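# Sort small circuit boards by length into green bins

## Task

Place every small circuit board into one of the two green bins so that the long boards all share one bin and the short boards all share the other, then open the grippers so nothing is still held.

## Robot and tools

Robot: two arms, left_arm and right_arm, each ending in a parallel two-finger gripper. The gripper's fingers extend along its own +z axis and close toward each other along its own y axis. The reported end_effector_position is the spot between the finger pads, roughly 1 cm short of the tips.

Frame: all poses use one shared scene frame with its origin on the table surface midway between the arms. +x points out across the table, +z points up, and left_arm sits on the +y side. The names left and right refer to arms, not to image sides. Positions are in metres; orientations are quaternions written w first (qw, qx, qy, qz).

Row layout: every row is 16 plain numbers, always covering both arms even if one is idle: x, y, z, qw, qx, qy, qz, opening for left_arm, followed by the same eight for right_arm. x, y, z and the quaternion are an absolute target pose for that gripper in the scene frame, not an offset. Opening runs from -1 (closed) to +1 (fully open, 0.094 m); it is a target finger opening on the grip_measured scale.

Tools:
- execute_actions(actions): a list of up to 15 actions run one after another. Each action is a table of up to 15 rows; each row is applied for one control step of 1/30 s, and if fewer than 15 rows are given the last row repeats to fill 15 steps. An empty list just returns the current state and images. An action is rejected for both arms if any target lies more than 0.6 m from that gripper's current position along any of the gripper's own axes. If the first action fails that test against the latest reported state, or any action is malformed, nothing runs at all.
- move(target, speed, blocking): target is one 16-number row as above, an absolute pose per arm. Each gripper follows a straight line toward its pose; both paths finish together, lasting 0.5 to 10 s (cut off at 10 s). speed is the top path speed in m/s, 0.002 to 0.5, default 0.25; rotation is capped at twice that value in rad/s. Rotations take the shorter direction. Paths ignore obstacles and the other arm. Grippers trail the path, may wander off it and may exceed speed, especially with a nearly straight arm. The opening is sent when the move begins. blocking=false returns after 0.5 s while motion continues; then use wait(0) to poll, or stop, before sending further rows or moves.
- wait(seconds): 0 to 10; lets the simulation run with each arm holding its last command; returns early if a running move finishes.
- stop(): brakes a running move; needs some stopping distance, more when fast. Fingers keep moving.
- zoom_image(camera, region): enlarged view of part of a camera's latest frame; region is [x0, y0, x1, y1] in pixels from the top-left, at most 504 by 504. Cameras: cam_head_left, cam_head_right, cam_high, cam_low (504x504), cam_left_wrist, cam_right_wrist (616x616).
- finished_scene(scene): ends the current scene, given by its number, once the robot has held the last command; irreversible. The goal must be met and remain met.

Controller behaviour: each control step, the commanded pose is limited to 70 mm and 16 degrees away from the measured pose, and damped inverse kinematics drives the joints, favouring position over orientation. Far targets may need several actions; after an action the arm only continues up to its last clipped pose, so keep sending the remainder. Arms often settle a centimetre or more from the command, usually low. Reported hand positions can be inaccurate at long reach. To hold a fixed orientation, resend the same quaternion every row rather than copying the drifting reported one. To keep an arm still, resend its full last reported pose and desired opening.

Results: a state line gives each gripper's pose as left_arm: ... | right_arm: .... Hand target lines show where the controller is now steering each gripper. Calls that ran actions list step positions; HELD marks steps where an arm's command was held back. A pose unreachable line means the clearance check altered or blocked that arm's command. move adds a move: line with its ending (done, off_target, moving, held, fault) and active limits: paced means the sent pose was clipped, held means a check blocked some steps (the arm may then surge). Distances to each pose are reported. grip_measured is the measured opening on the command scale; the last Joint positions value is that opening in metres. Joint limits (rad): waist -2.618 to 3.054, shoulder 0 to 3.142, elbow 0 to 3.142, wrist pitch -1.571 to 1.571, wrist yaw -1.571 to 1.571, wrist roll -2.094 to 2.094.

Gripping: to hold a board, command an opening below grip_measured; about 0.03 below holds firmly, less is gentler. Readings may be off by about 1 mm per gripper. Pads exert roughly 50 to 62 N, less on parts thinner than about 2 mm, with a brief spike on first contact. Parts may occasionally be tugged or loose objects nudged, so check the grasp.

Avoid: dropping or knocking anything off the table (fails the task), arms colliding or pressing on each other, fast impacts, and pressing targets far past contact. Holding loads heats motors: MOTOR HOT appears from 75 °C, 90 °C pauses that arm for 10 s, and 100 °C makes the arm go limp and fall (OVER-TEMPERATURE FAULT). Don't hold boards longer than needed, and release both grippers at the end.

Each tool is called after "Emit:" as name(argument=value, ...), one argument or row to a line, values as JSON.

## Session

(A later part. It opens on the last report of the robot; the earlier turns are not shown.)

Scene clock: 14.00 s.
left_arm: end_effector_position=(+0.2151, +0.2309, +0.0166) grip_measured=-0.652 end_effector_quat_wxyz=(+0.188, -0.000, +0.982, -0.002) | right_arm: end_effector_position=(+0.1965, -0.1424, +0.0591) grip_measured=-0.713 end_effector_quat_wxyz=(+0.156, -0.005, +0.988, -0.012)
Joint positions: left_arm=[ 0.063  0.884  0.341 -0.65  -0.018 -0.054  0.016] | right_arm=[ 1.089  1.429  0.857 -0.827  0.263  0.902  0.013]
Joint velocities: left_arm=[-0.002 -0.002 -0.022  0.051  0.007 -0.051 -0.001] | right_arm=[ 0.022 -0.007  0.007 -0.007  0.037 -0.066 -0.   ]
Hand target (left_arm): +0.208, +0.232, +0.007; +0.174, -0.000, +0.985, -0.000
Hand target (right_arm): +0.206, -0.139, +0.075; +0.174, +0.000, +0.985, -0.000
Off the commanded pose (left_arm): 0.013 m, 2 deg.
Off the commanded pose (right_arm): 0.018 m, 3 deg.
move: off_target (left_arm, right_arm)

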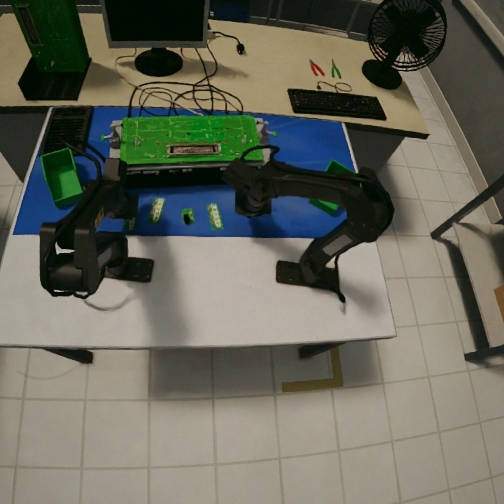

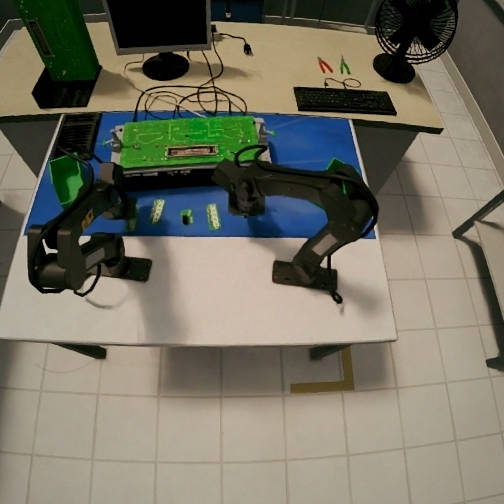

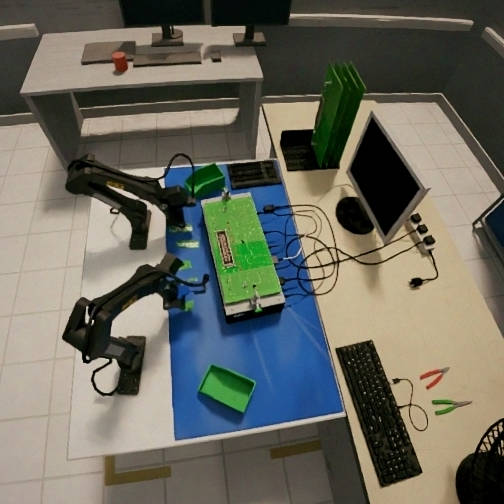

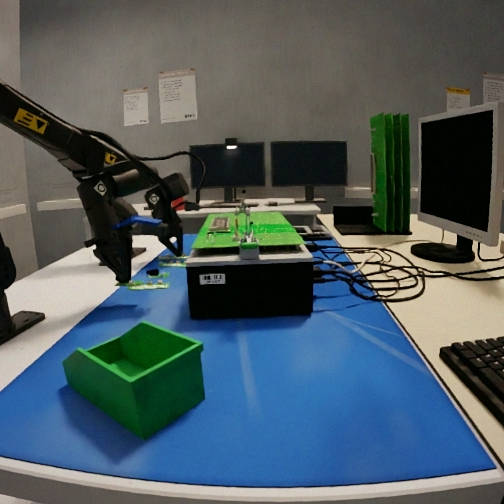

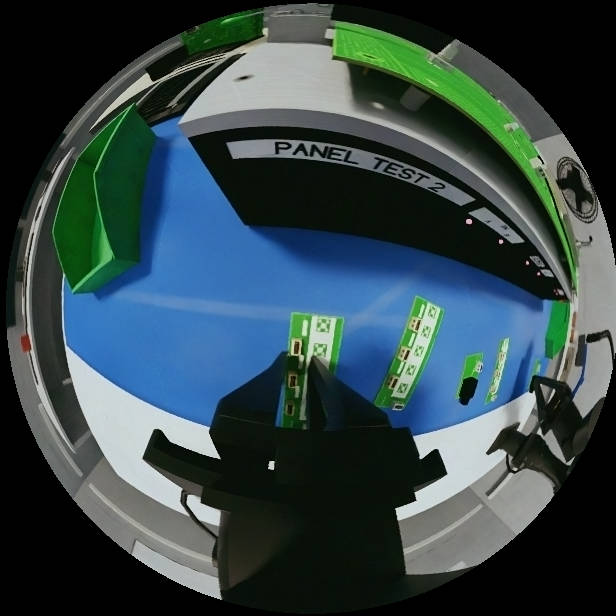

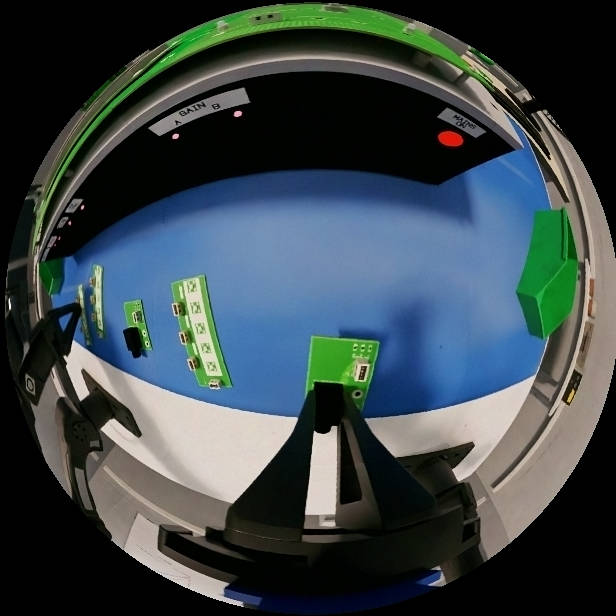

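Emit:
execute_actions(
  actions=[
    [[0.207,0.2335,0.016,0.1736,0,0.9848,0,-0.65,0.205,-0.15,0.09,0.1736,0,0.9848,0,-0.745],[0.206,0.2335,0.018,0.1736,0,0.9848,0,-0.65,0.205,-0.155,0.095,0.1736,0,0.9848,0,-0.745],[0.205,0.234,0.02,0.1736,0,0.9848,0,-0.65,0.205,-0.16,0.10,0.1736,0,0.9848,0,-0.745],[0.204,0.234,0.02,0.1736,0,0.9848,0,-0.65,0.205,-0.165,0.105,0.1736,0,0.9848,0,-0.745],[0.203,0.2345,0.02,0.1736,0,0.9848,0,-0.65,0.205,-0.17,0.11,0.1736,0,0.9848,0,-0.745],[0.202,0.2345,0.02,0.1736,0,0.9848,0,-0.65,0.205,-0.175,0.115,0.1736,0,0.9848,0,-0.745],[0.202,0.2345,0.02,0.1736,0,0.9848,0,-0.65,0.205,-0.18,0.12,0.1736,0,0.9848,0,-0.745],[0.202,0.2345,0.019,0.1736,0,0.9848,0,-0.65,0.205,-0.185,0.125,0.1736,0,0.9848,0,-0.745],[0.202,0.2345,0.018,0.1736,0,0.9848,0,-0.65,0.205,-0.19,0.13,0.1736,0,0.9848,0,-0.745],[0.202,0.2345,0.016,0.1736,0,0.9848,0,-0.65,0.205,-0.195,0.135,0.1736,0,0.9848,0,-0.745],[0.202,0.2345,0.014,0.1736,0,0.9848,0,-0.65,0.205,-0.2,0.14,0.1736,0,0.9848,0,-0.745],[0.202,0.2345,0.012,0.1736,0,0.9848,0,-0.65,0.205,-0.205,0.14,0.1736,0,0.9848,0,-0.745],[0.202,0.2345,0.010,0.1736,0,0.9848,0,-0.65,0.205,-0.21,0.14,0.1736,0,0.9848,0,-0.745],[0.202,0.2345,0.009,0.1736,0,0.9848,0,-0.65,0.205,-0.215,0.14,0.1736,0,0.9848,0,-0.745],[0.202,0.2345,0.008,0.1736,0,0.9848,0,-0.65,0.205,-0.22,0.14,0.1736,0,0.9848,0,-0.745]],
    [[0.202,0.2345,0.008,0.1736,0,0.9848,0,-0.65,0.21,-0.23,0.14,0.1735,0.02,0.9846,-0.004,-0.745],[0.202,0.2345,0.008,0.1736,0,0.9848,0,-0.65,0.215,-0.24,0.14,0.1734,0.04,0.984,-0.007,-0.745],[0.202,0.2345,0.008,0.1736,0,0.9848,0,-0.65,0.22,-0.25,0.14,0.1733,0.06,0.983,-0.01,-0.745],[0.202,0.2345,0.008,0.1736,0,0.9848,0,-0.65,0.225,-0.26,0.14,0.173,0.08,0.9815,-0.014,-0.745],[0.202,0.2345,0.008,0.1736,0,0.9848,0,-0.65,0.23,-0.27,0.14,0.1727,0.0983,0.9799,-0.0173,-0.745],[0.202,0.2345,0.008,0.1736,0,0.9848,0,-0.65,0.235,-0.28,0.14,0.1727,0.0983,0.9799,-0.0173,-0.745],[0.202,0.2345,0.008,0.1736,0,0.9848,0,-0.65,0.24,-0.29,0.14,0.1727,0.0983,0.9799,-0.0173,-0.745],[0.202,0.2345,0.008,0.1736,0,0.9848,0,-0.65,0.245,-0.30,0.14,0.1727,0.0983,0.9799,-0.0173,-0.745],[0.202,0.2345,0.008,0.1736,0,0.9848,0,-0.65,0.25,-0.31,0.14,0.1727,0.0983,0.9799,-0.0173,-0.745],[0.202,0.2345,0.008,0.1736,0,0.9848,0,-0.65,0.255,-0.32,0.14,0.1727,0.0983,0.9799,-0.0173,-0.745]],
  ],
)

Emit:
zoom_image(
  camera="cam_left_wrist",
  region=[220,240,400,420],
)

Scene clock: 16.87 s.
left_arm: end_effector_position=(+0.2082, +0.2331, +0.0161) grip_measured=-0.652 end_effector_quat_wxyz=(+0.181, +0.000, +0.984, -0.000) | right_arm: end_effector_position=(+0.2408, -0.3263, +0.1275) grip_measured=-0.713 end_effector_quat_wxyz=(+0.150, +0.137, +0.979, -0.036)
Joint positions: left_arm=[ 0.076  0.859  0.337 -0.686 -0.015 -0.042  0.016] | right_arm=[ 0.257  1.166  0.94  -1.069  0.141  0.362  0.013]
Joint velocities: left_arm=[-0.002  0.002 -0.012 -0.037  0.095 -0.007  0.   ] | right_arm=[-0.071  0.1    0.007 -0.007 -0.198 -0.535  0.001]
Hand target (left_arm): +0.202, +0.234, +0.008; +0.173, -0.000, +0.985, +0.000
Hand target (right_arm): +0.256, -0.320, +0.140; +0.173, +0.100, +0.980, -0.017
Off the commanded pose (left_arm): 0.010 m, 1 deg.
Off the commanded pose (right_arm): 0.020 m, 6 deg.
Step readings (end_effector_position; steps 1 to 15: 1st action; 16 to 30: 2nd action):
0: left_arm (+0.2152, +0.2309, +0.0166) | right_arm (+0.1963, -0.1427, +0.0590)
1: left_arm (+0.2149, +0.2311, +0.0165) | right_arm (+0.1963, -0.1435, +0.0598)
2: left_arm (+0.2148, +0.2311, +0.0164) | right_arm (+0.1961, -0.1463, +0.0619)
4: left_arm (+0.2142, +0.2315, +0.0168) | right_arm (+0.1980, -0.1547, +0.0704)
8: left_arm (+0.2095, +0.2329, +0.0171) | right_arm (+0.2054, -0.1702, +0.0972)
15: left_arm (+0.2082, +0.2331, +0.0166) | right_arm (+0.2124, -0.2024, +0.1300)
16: left_arm (+0.2082, +0.2331, +0.0162) | right_arm (+0.2126, -0.2084, +0.1313)
17: left_arm (+0.2082, +0.2331, +0.0161) | right_arm (+0.2139, -0.2157, +0.1325)
19: left_arm (+0.2082, +0.2331, +0.0161) | right_arm (+0.2199, -0.2347, +0.1335)
23: left_arm (+0.2082, +0.2331, +0.0161) | right_arm (+0.2330, -0.2804, +0.1327)
30: end_effector_position above

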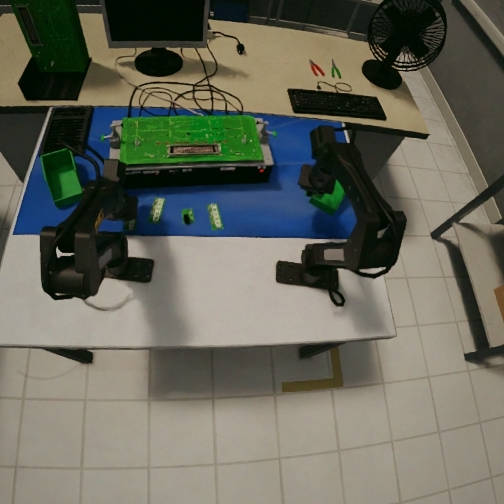

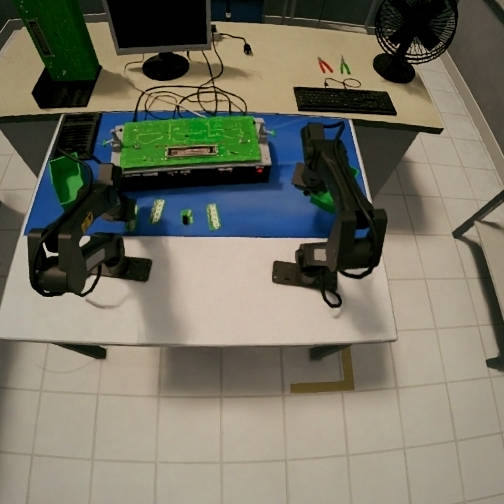

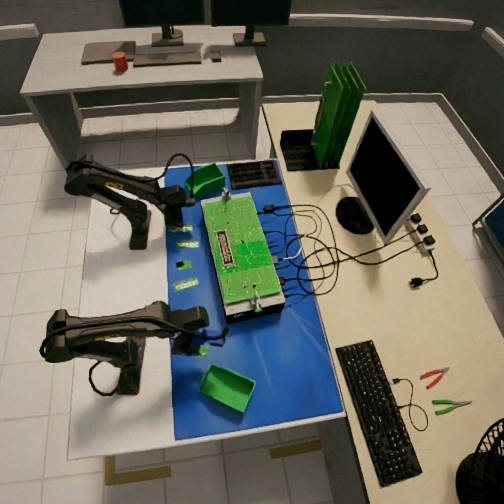

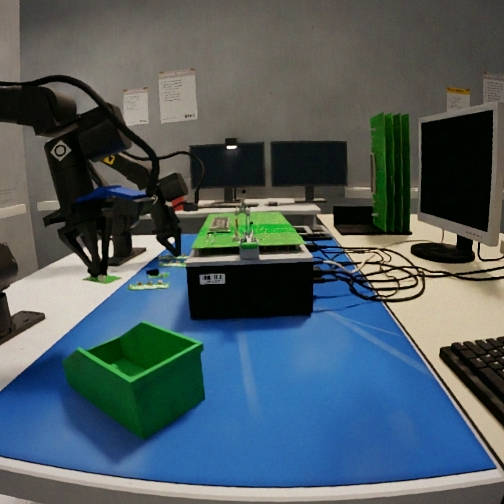

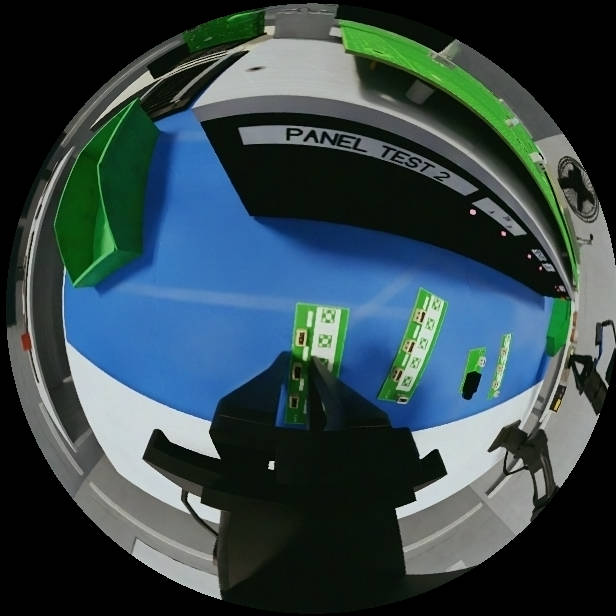

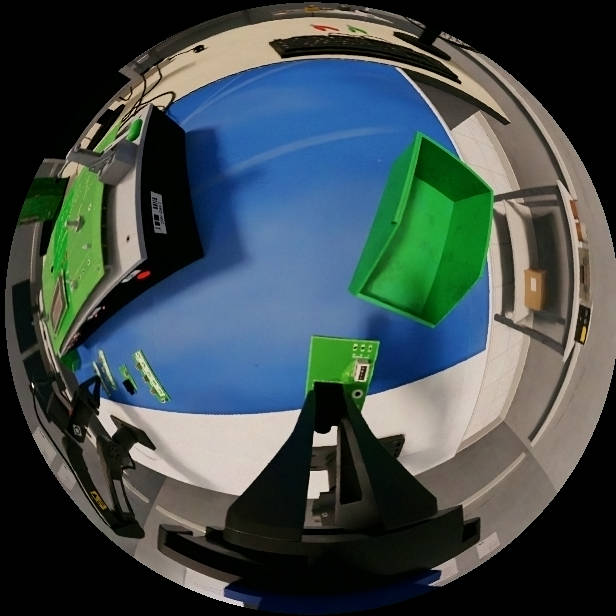

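Region (220, 240, 400, 420) of cam_left_wrist's 616x616 image, scaled by 2.800, with more detail than that image has.

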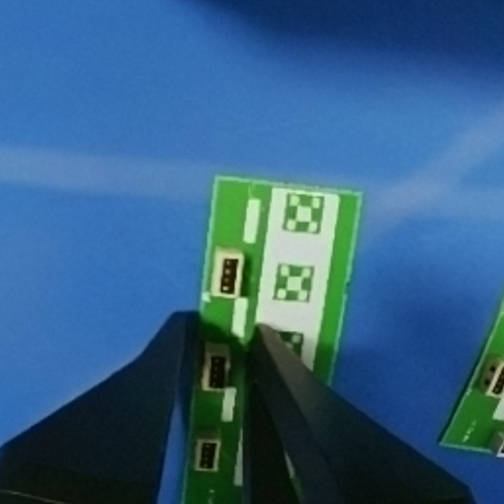

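Emit:
execute_actions(
  actions=[
    [[0.202,0.2345,0.007,0.1736,0,0.9848,0,-0.65,0.255,-0.33,0.14,0.1727,0.11,0.9787,-0.019,-0.745],[0.202,0.2345,0.006,0.1736,0,0.9848,0,-0.65,0.258,-0.335,0.14,0.1725,0.12,0.9775,-0.021,-0.745],[0.202,0.2345,0.005,0.1736,0,0.9848,0,-0.65,0.261,-0.342,0.14,0.172,0.13,0.976,-0.023,-0.745],[0.202,0.2345,0.004,0.1736,0,0.9848,0,-0.65,0.265,-0.35,0.14,0.1717,0.14,0.9747,-0.025,-0.745],[0.202,0.2345,0.004,0.1736,0,0.9848,0,-0.65,0.269,-0.358,0.14,0.1715,0.15,0.973,-0.026,-0.745],[0.202,0.2345,0.004,0.1736,0,0.9848,0,-0.68,0.273,-0.366,0.14,0.1712,0.16,0.9716,-0.028,-0.745],[0.202,0.2345,0.004,0.1736,0,0.9848,0,-0.71,0.277,-0.374,0.14,0.171,0.17,0.97,-0.03,-0.745],[0.202,0.2345,0.004,0.1736,0,0.9848,0,-0.74,0.281,-0.382,0.14,0.1706,0.18,0.968,-0.032,-0.745],[0.202,0.2345,0.004,0.1736,0,0.9848,0,-0.77,0.285,-0.39,0.14,0.1703,0.19,0.966,-0.0335,-0.745],[0.202,0.2345,0.004,0.1736,0,0.9848,0,-0.8,0.289,-0.398,0.14,0.17,0.2,0.964,-0.035,-0.745],[0.202,0.2345,0.004,0.1736,0,0.9848,0,-0.82,0.293,-0.406,0.14,0.1696,0.21,0.962,-0.037,-0.745],[0.202,0.2345,0.004,0.1736,0,0.9848,0,-0.84,0.297,-0.414,0.14,0.1692,0.2197,0.96,-0.0387,-0.745],[0.202,0.2345,0.004,0.1736,0,0.9848,0,-0.86,0.301,-0.422,0.14,0.1692,0.2197,0.96,-0.0387,-0.745],[0.202,0.2345,0.004,0.1736,0,0.9848,0,-0.88,0.305,-0.43,0.14,0.1692,0.2197,0.96,-0.0387,-0.745],[0.202,0.2345,0.004,0.1736,0,0.9848,0,-0.9,0.308,-0.438,0.14,0.1692,0.2197,0.96,-0.0387,-0.745]],
    [[0.202,0.2345,0.004,0.1736,0,0.9848,0,-0.9,0.311,-0.445,0.14,0.1692,0.2197,0.96,-0.0387,-0.745],[0.202,0.2345,0.004,0.1736,0,0.9848,0,-0.9,0.314,-0.452,0.138,0.1692,0.2197,0.96,-0.0387,-0.745],[0.202,0.2345,0.004,0.1736,0,0.9848,0,-0.9,0.316,-0.458,0.136,0.1692,0.2197,0.96,-0.0387,-0.745],[0.202,0.2345,0.004,0.1736,0,0.9848,0,-0.9,0.318,-0.463,0.134,0.1692,0.2197,0.96,-0.0387,-0.745],[0.202,0.2345,0.004,0.1736,0,0.9848,0,-0.9,0.32,-0.467,0.132,0.1692,0.2197,0.96,-0.0387,-0.745],[0.202,0.2345,0.004,0.1736,0,0.9848,0,-0.9,0.32,-0.47,0.13,0.1692,0.2197,0.96,-0.0387,-0.745]],
  ],
)

Emit:
zoom_image(
  camera="cam_left_wrist",
  region=[220,240,400,420],
)

Scene clock: 19.20 s.
left_arm: end_effector_position=(+0.2102, +0.2324, +0.0162) grip_measured=-0.894 end_effector_quat_wxyz=(+0.186, +0.000, +0.983, -0.003) | right_arm: end_effector_position=(+0.3053, -0.4622, +0.1141) grip_measured=-0.713 end_effector_quat_wxyz=(+0.136, +0.226, +0.964, -0.036)
Joint positions: left_arm=[ 0.077  0.859  0.334 -0.673 -0.011 -0.041  0.005] | right_arm=[-0.261  1.535  1.177 -0.93   0.021  0.042  0.013]
Joint velocities: left_arm=[-0.007  0.007 -0.012 -0.051 -0.022  0.051 -0.001] | right_arm=[ 0.002  0.007 -0.002  0.022 -0.037 -0.051 -0.   ]
Hand target (left_arm): +0.202, +0.234, +0.005; +0.173, +0.000, +0.985, +0.000
Hand target (right_arm): +0.320, -0.469, +0.130; +0.169, +0.220, +0.960, -0.039
Off the commanded pose (left_arm): 0.015 m, 1 deg.
Off the commanded pose (right_arm): 0.023 m, 4 deg.
Step readings (end_effector_position; steps 1 to 15: 1st action; 16 to 30: 2nd action):
0: left_arm (+0.2082, +0.2331, +0.0161) | right_arm (+0.2408, -0.3197, +0.1258)
1: left_arm (+0.2083, +0.2331, +0.0161) | right_arm (+0.2408, -0.3203, +0.1257)
2: left_arm (+0.2083, +0.2331, +0.0161) | right_arm (+0.2411, -0.3233, +0.1257)
4: left_arm (+0.2086, +0.2331, +0.0160) | right_arm (+0.2421, -0.3341, +0.1261)
8: left_arm (+0.2085, +0.2317, +0.0155) | right_arm (+0.2532, -0.3642, +0.1285)
15: left_arm (+0.2102, +0.2324, +0.0162) | right_arm (+0.2818, -0.4171, +0.1268)
16: left_arm (+0.2102, +0.2324, +0.0162) | right_arm (+0.2857, -0.4248, +0.1264)
17: left_arm (+0.2102, +0.2324, +0.0162) | right_arm (+0.2892, -0.4323, +0.1261)
19: left_arm (+0.2102, +0.2324, +0.0162) | right_arm (+0.2954, -0.4462, +0.1247)
23: left_arm (+0.2102, +0.2324, +0.0162) | right_arm (+0.3028, -0.4631, +0.1174)
30: end_effector_position above

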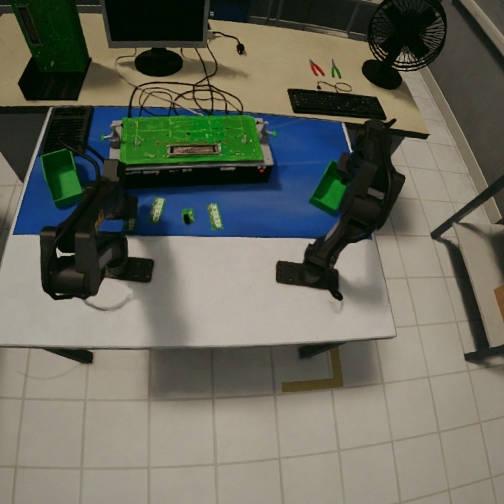

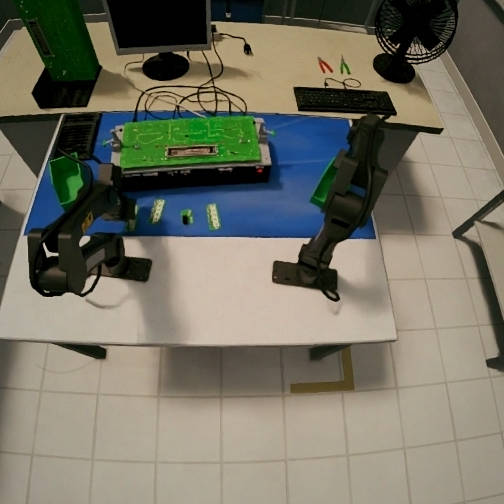

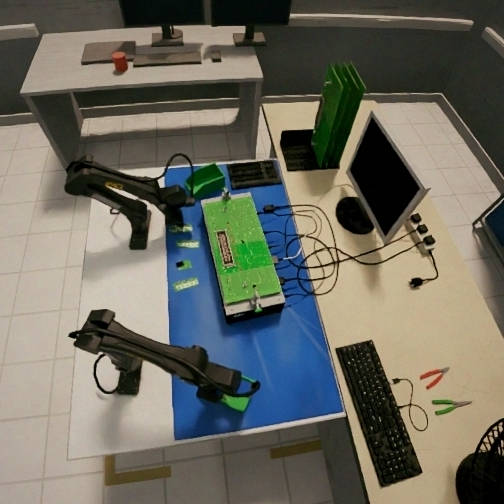

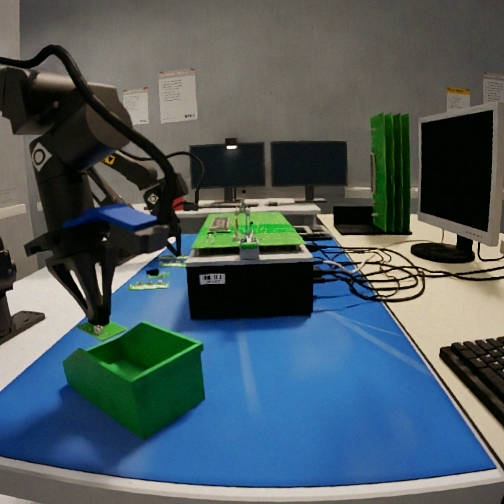

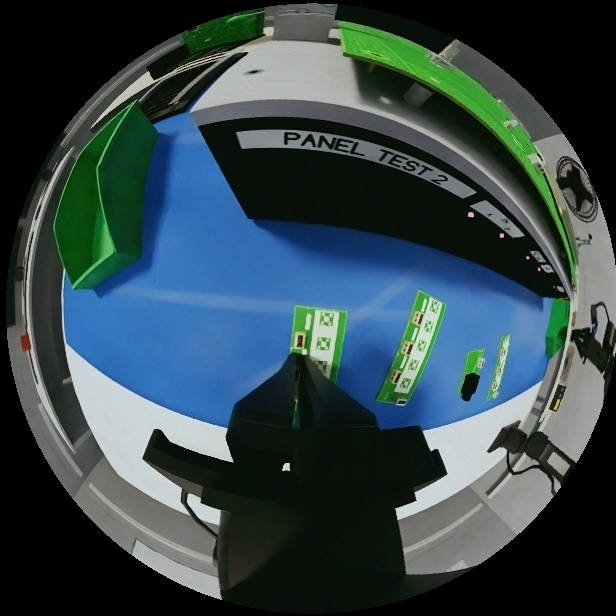

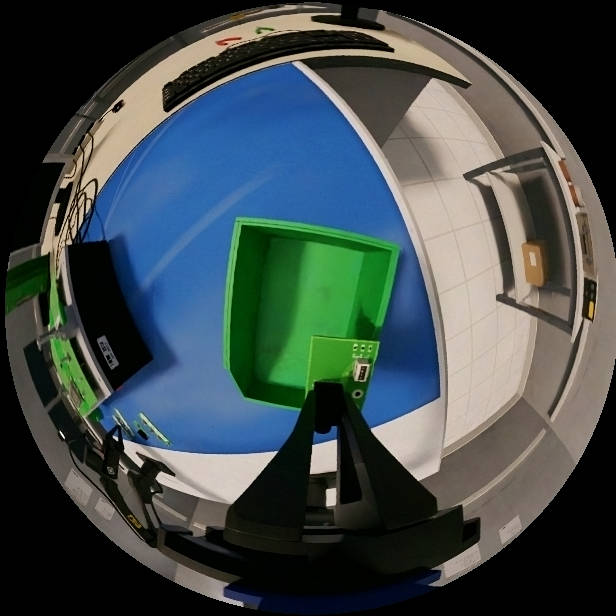

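Region (220, 240, 400, 420) of cam_left_wrist's 616x616 image, scaled by 2.800, with more detail than that image has.

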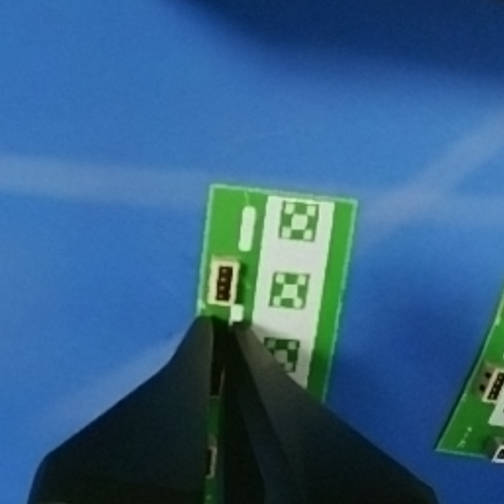

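Emit:
execute_actions(
  actions=[
    [[0.203,0.2345,0.005,0.1736,0,0.9848,0,-0.92,0.323,-0.469,0.13,0.169,0.225,0.9587,-0.04,-0.745],[0.203,0.2345,0.005,0.1736,0,0.9848,0,-0.93,0.326,-0.468,0.13,0.1687,0.232,0.957,-0.041,-0.745],[0.204,0.2345,0.006,0.1736,0,0.9848,0,-0.94,0.329,-0.467,0.128,0.1684,0.239,0.9555,-0.042,-0.745],[0.204,0.2345,0.007,0.1736,0,0.9848,0,-0.95,0.332,-0.466,0.127,0.168,0.246,0.9537,-0.043,-0.745],[0.205,0.2345,0.008,0.1736,0,0.9848,0,-0.957,0.335,-0.465,0.126,0.1677,0.253,0.952,-0.0445,-0.745],[0.205,0.2345,0.009,0.1736,0,0.9848,0,-0.957,0.338,-0.464,0.125,0.1674,0.26,0.95,-0.046,-0.745],[0.206,0.234,0.010,0.1736,0,0.9848,0,-0.957,0.341,-0.463,0.124,0.1671,0.2674,0.9478,-0.0471,-0.745],[0.206,0.234,0.011,0.1736,0,0.9848,0,-0.957,0.344,-0.462,0.123,0.1671,0.2674,0.9478,-0.0471,-0.745],[0.207,0.234,0.012,0.1736,0,0.9848,0,-0.957,0.347,-0.461,0.122,0.1671,0.2674,0.9478,-0.0471,-0.745],[0.208,0.233,0.014,0.1736,0,0.9848,0,-0.957,0.35,-0.46,0.12,0.1671,0.2674,0.9478,-0.0471,-0.745],[0.209,0.233,0.016,0.1736,0,0.9848,0,-0.957,0.35,-0.46,0.12,0.1671,0.2674,0.9478,-0.0471,-0.745],[0.21,0.233,0.018,0.1736,0,0.9848,0,-0.957,0.35,-0.46,0.12,0.1671,0.2674,0.9478,-0.0471,-0.745],[0.21,0.233,0.021,0.1736,0,0.9848,0,-0.957,0.35,-0.46,0.12,0.1671,0.2674,0.9478,-0.0471,-0.745],[0.21,0.233,0.024,0.1736,0,0.9848,0,-0.957,0.35,-0.46,0.12,0.1671,0.2674,0.9478,-0.0471,-0.745],[0.21,0.233,0.027,0.1736,0,0.9848,0,-0.957,0.35,-0.46,0.12,0.1671,0.2674,0.9478,-0.0471,-0.745]],
    [[0.21,0.233,0.03,0.1736,0,0.9848,0,-0.957,0.35,-0.46,0.12,0.1671,0.2674,0.9478,-0.0471,-0.745],[0.21,0.233,0.034,0.1736,0,0.9848,0,-0.957,0.35,-0.46,0.12,0.1671,0.2674,0.9478,-0.0471,-0.745],[0.21,0.233,0.038,0.1736,0,0.9848,0,-0.957,0.35,-0.46,0.12,0.1671,0.2674,0.9478,-0.0471,-0.745],[0.21,0.233,0.042,0.1736,0,0.9848,0,-0.957,0.35,-0.46,0.12,0.1671,0.2674,0.9478,-0.0471,-0.745],[0.21,0.233,0.046,0.1736,0,0.9848,0,-0.957,0.35,-0.46,0.12,0.1671,0.2674,0.9478,-0.0471,-0.745],[0.21,0.233,0.05,0.1736,0,0.9848,0,-0.957,0.35,-0.46,0.12,0.1671,0.2674,0.9478,-0.0471,-0.745],[0.21,0.233,0.055,0.1736,0,0.9848,0,-0.957,0.35,-0.46,0.12,0.1671,0.2674,0.9478,-0.0471,-0.745],[0.21,0.233,0.06,0.1736,0,0.9848,0,-0.957,0.35,-0.46,0.12,0.1671,0.2674,0.9478,-0.0471,-0.745],[0.21,0.233,0.065,0.1736,0,0.9848,0,-0.957,0.35,-0.46,0.12,0.1671,0.2674,0.9478,-0.0471,-0.745],[0.21,0.233,0.07,0.1736,0,0.9848,0,-0.957,0.35,-0.46,0.12,0.1671,0.2674,0.9478,-0.0471,-0.745]],
  ],
)

Scene clock: 22.00 s.
left_arm: end_effector_position=(+0.2172, +0.2321, +0.0630) grip_measured=-0.942 end_effector_quat_wxyz=(+0.182, +0.000, +0.983, -0.002) | right_arm: end_effector_position=(+0.3334, -0.4545, +0.1041) grip_measured=-0.713 end_effector_quat_wxyz=(+0.135, +0.266, +0.954, -0.042)
Joint positions: left_arm=[ 0.077  0.857  0.526 -0.874 -0.011 -0.041  0.003] | right_arm=[-0.187  1.633  1.237 -0.899  0.064  0.194  0.013]
Joint velocities: left_arm=[-0.002 -0.046  0.032 -0.242 -0.037 -0.022  0.   ] | right_arm=[-0.007 -0.012  0.002  0.051 -0.022 -0.051 -0.001]
Hand target (left_arm): +0.210, +0.233, +0.069; +0.174, +0.000, +0.985, -0.000
Hand target (right_arm): +0.349, -0.459, +0.120; +0.167, +0.268, +0.948, -0.047
Off the commanded pose (left_arm): 0.010 m, 1 deg.
Off the commanded pose (right_arm): 0.024 m, 4 deg.
Step readings (end_effector_position; steps 1 to 15: 1st action; 16 to 30: 2nd action):
0: left_arm (+0.2102, +0.2324, +0.0162) | right_arm (+0.3059, -0.4615, +0.1141)
1: left_arm (+0.2102, +0.2324, +0.0162) | right_arm (+0.3059, -0.4615, +0.1141)
2: left_arm (+0.2102, +0.2324, +0.0162) | right_arm (+0.3064, -0.4617, +0.1145)
4: left_arm (+0.2102, +0.2324, +0.0162) | right_arm (+0.3096, -0.4626, +0.1157)
8: left_arm (+0.2102, +0.2324, +0.0162) | right_arm (+0.3220, -0.4586, +0.1145)
15: left_arm (+0.2100, +0.2324, +0.0179) | right_arm (+0.3339, -0.4531, +0.1043)
16: left_arm (+0.2098, +0.2324, +0.0192) | right_arm (+0.3338, -0.4534, +0.1041)
17: left_arm (+0.2098, +0.2324, +0.0211) | right_arm (+0.3337, -0.4536, +0.1041)
19: left_arm (+0.2108, +0.2324, +0.0267) | right_arm (+0.3336, -0.4540, +0.1041)
23: left_arm (+0.2146, +0.2322, +0.0418) | right_arm (+0.3335, -0.4543, +0.1041)
30: end_effector_position above

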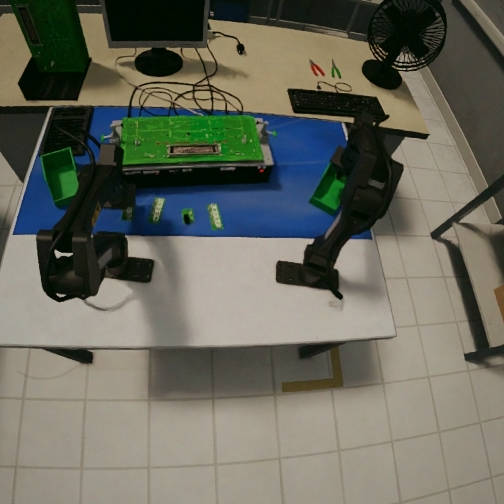

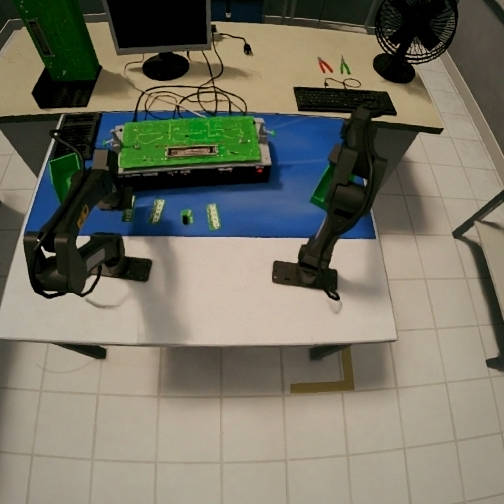

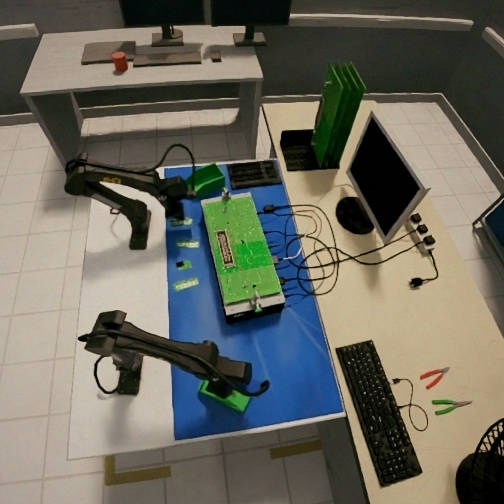

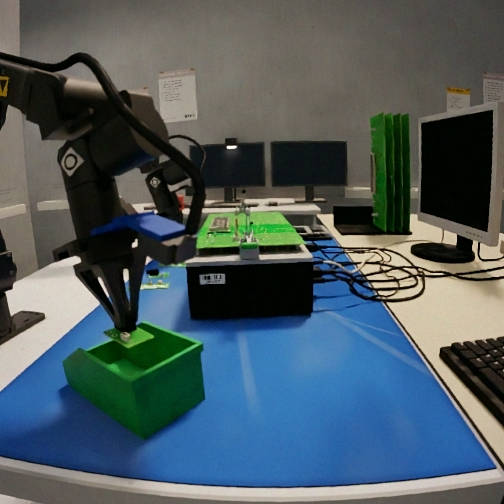

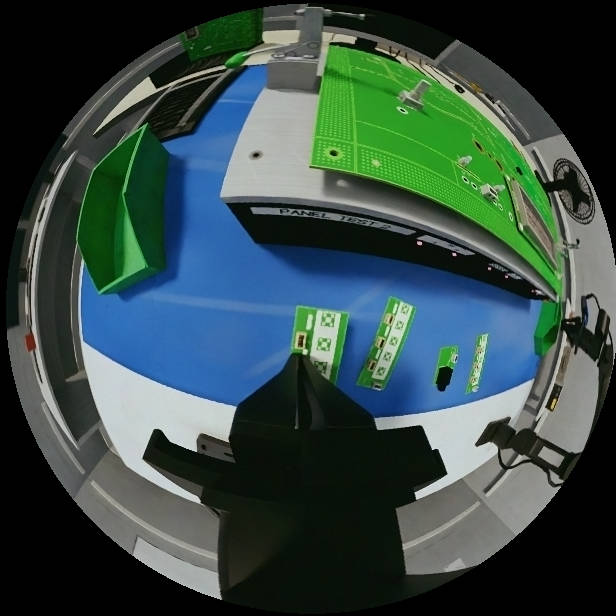

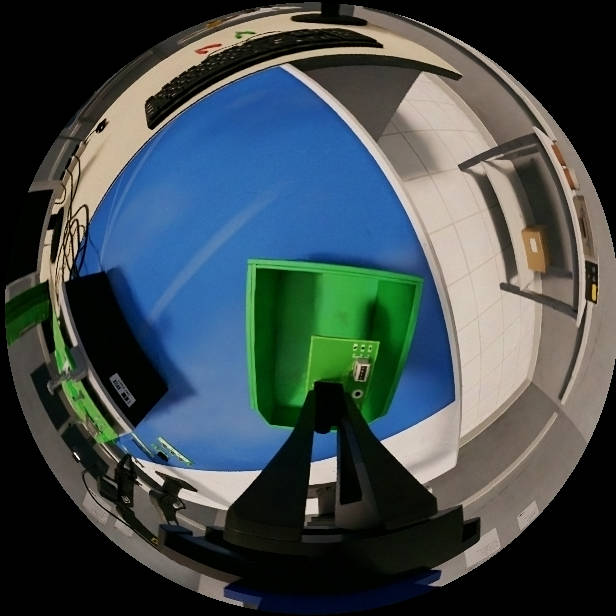

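Emit:
move(
  target=[0.222,0.28,0.155,0.1727,-0.0983,0.9799,0.0173,-0.957,0.333,-0.454,0.055,0.1671,0.2674,0.9478,-0.0471,-0.745],
  speed=0.12,
)

Scene clock: 23.97 s.
left_arm: end_effector_position=(+0.2204, +0.2801, +0.1502) grip_measured=-0.942 end_effector_quat_wxyz=(+0.174, -0.099, +0.980, +0.023) | right_arm: end_effector_position=(+0.3299, -0.4533, +0.0544) grip_measured=-0.713 end_effector_quat_wxyz=(+0.157, +0.266, +0.950, -0.044)
Joint positions: left_arm=[ 0.33   0.932  0.903 -1.189 -0.007  0.01   0.003] | right_arm=[-0.187  1.633  1.019 -0.636  0.065  0.195  0.013]
Joint velocities: left_arm=[ 0.017 -0.012  0.002  0.022 -0.022 -0.007 -0.001] | right_arm=[-0.012 -0.002  0.002  0.007  0.066  0.022 -0.002]
Hand target (left_arm): +0.221, +0.280, +0.155; +0.172, -0.098, +0.980, +0.019
Hand target (right_arm): +0.332, -0.454, +0.055; +0.167, +0.267, +0.948, -0.048
Off the commanded pose (left_arm): 0.005 m, 1 deg.
Off the commanded pose (right_arm): 0.003 m, 1 deg.
move: done

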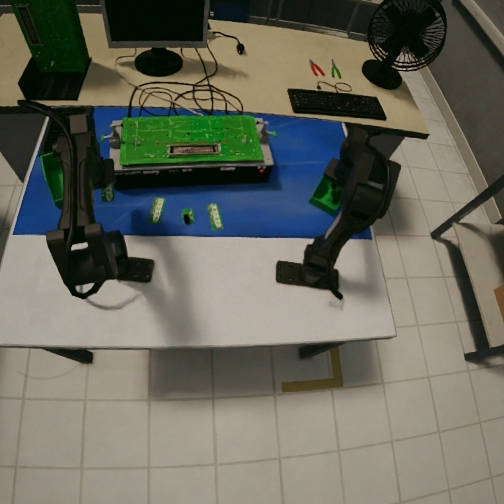

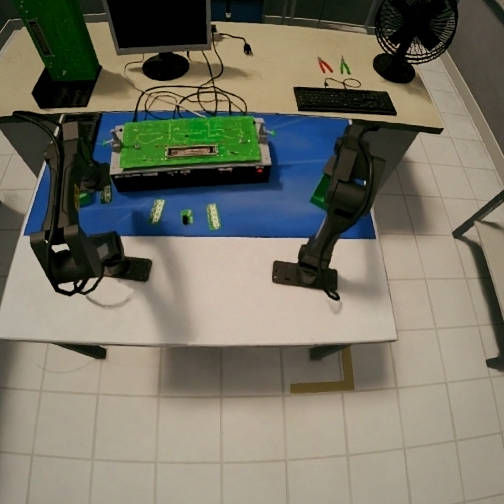

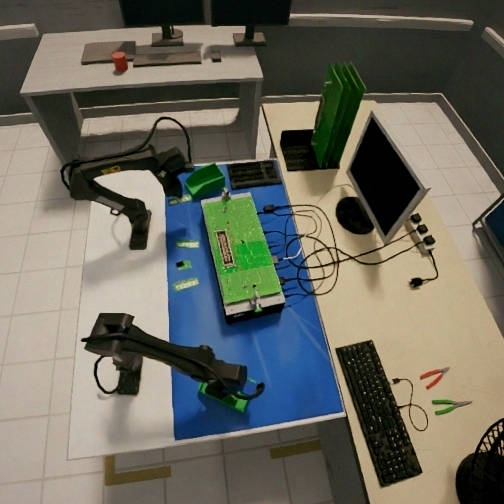

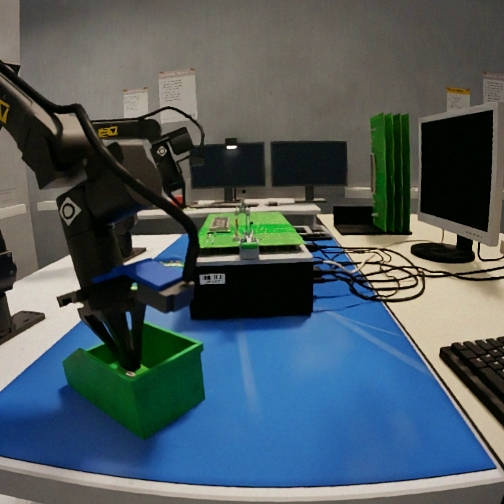

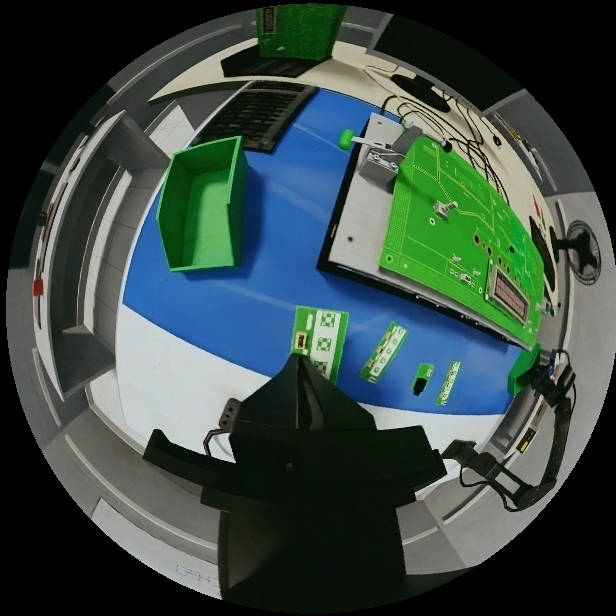

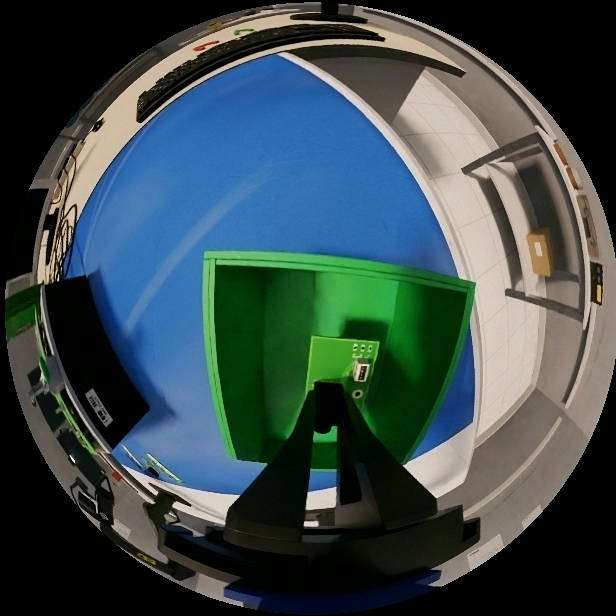

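Emit:
move(
  target=[0.31,0.455,0.14,0.1709,-0.1715,0.9698,0.0302,-0.957,0.343,-0.460,0.018,0.1671,0.2674,0.9478,-0.0471,-0.745],
  speed=0.15,
)

Scene clock: 26.23 s.
left_arm: end_effector_position=(+0.3030, +0.4502, +0.1332) grip_measured=-0.942 end_effector_quat_wxyz=(+0.154, -0.175, +0.972, +0.031) | right_arm: end_effector_position=(+0.3423, -0.4577, +0.0210) grip_measured=-0.713 end_effector_quat_wxyz=(+0.163, +0.266, +0.949, -0.044)
Joint positions: left_arm=[ 0.833  1.573  1.282 -0.979  0.103  0.341  0.003] | right_arm=[-0.187  1.73   0.977 -0.486  0.065  0.195  0.013]
Joint velocities: left_arm=[-0.002 -0.007  0.012  0.007  0.037  0.11  -0.   ] | right_arm=[-0.002 -0.007 -0.002  0.037 -0.037 -0.007  0.   ]
Hand target (left_arm): +0.309, +0.455, +0.141; +0.169, -0.171, +0.970, +0.033
Hand target (right_arm): +0.342, -0.460, +0.018; +0.167, +0.267, +0.948, -0.047
Off the commanded pose (left_arm): 0.011 m, 2 deg.
Off the commanded pose (right_arm): 0.004 m, 1 deg.
move: off_target (left_arm)

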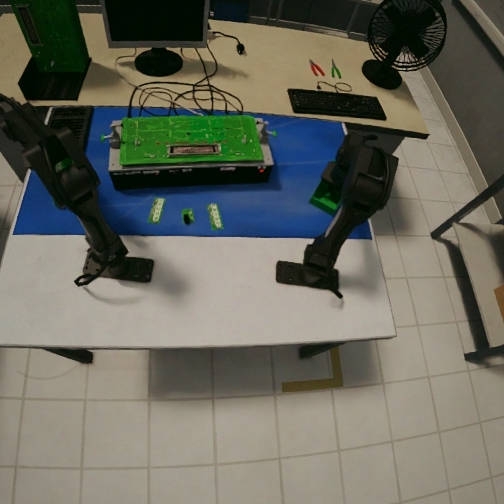

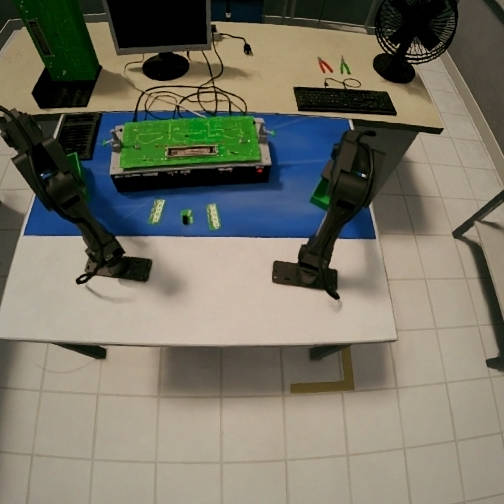

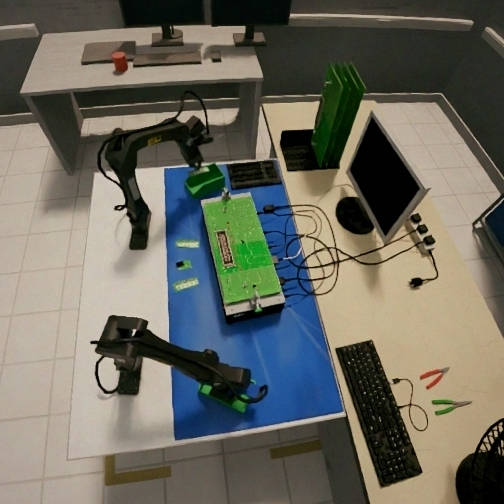

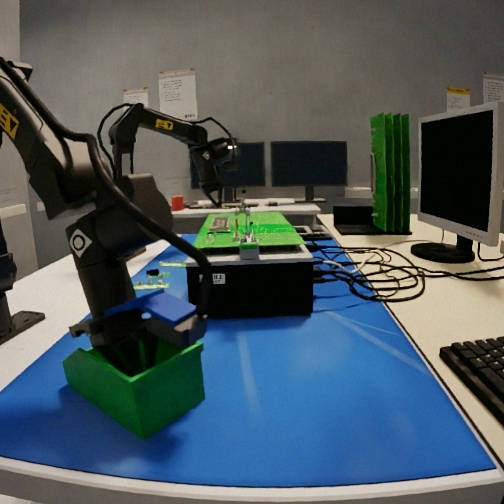

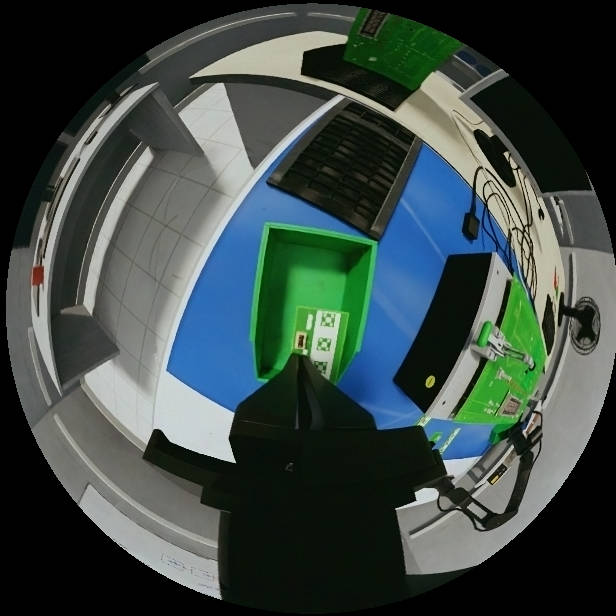

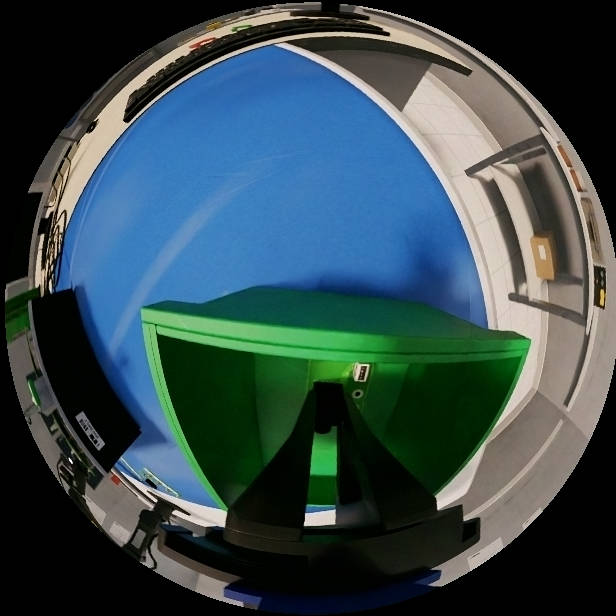

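Emit:
zoom_image(
  camera="cam_left_wrist",
  region=[220,200,420,400],
)

Region (220, 200, 420, 400) of cam_left_wrist's 616x616 image, scaled by 2.520, with more detail than that image has.

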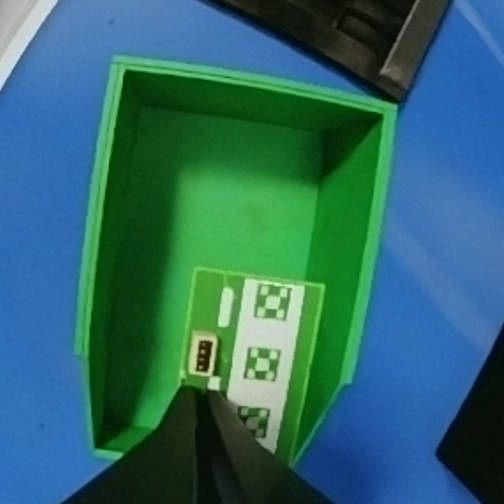

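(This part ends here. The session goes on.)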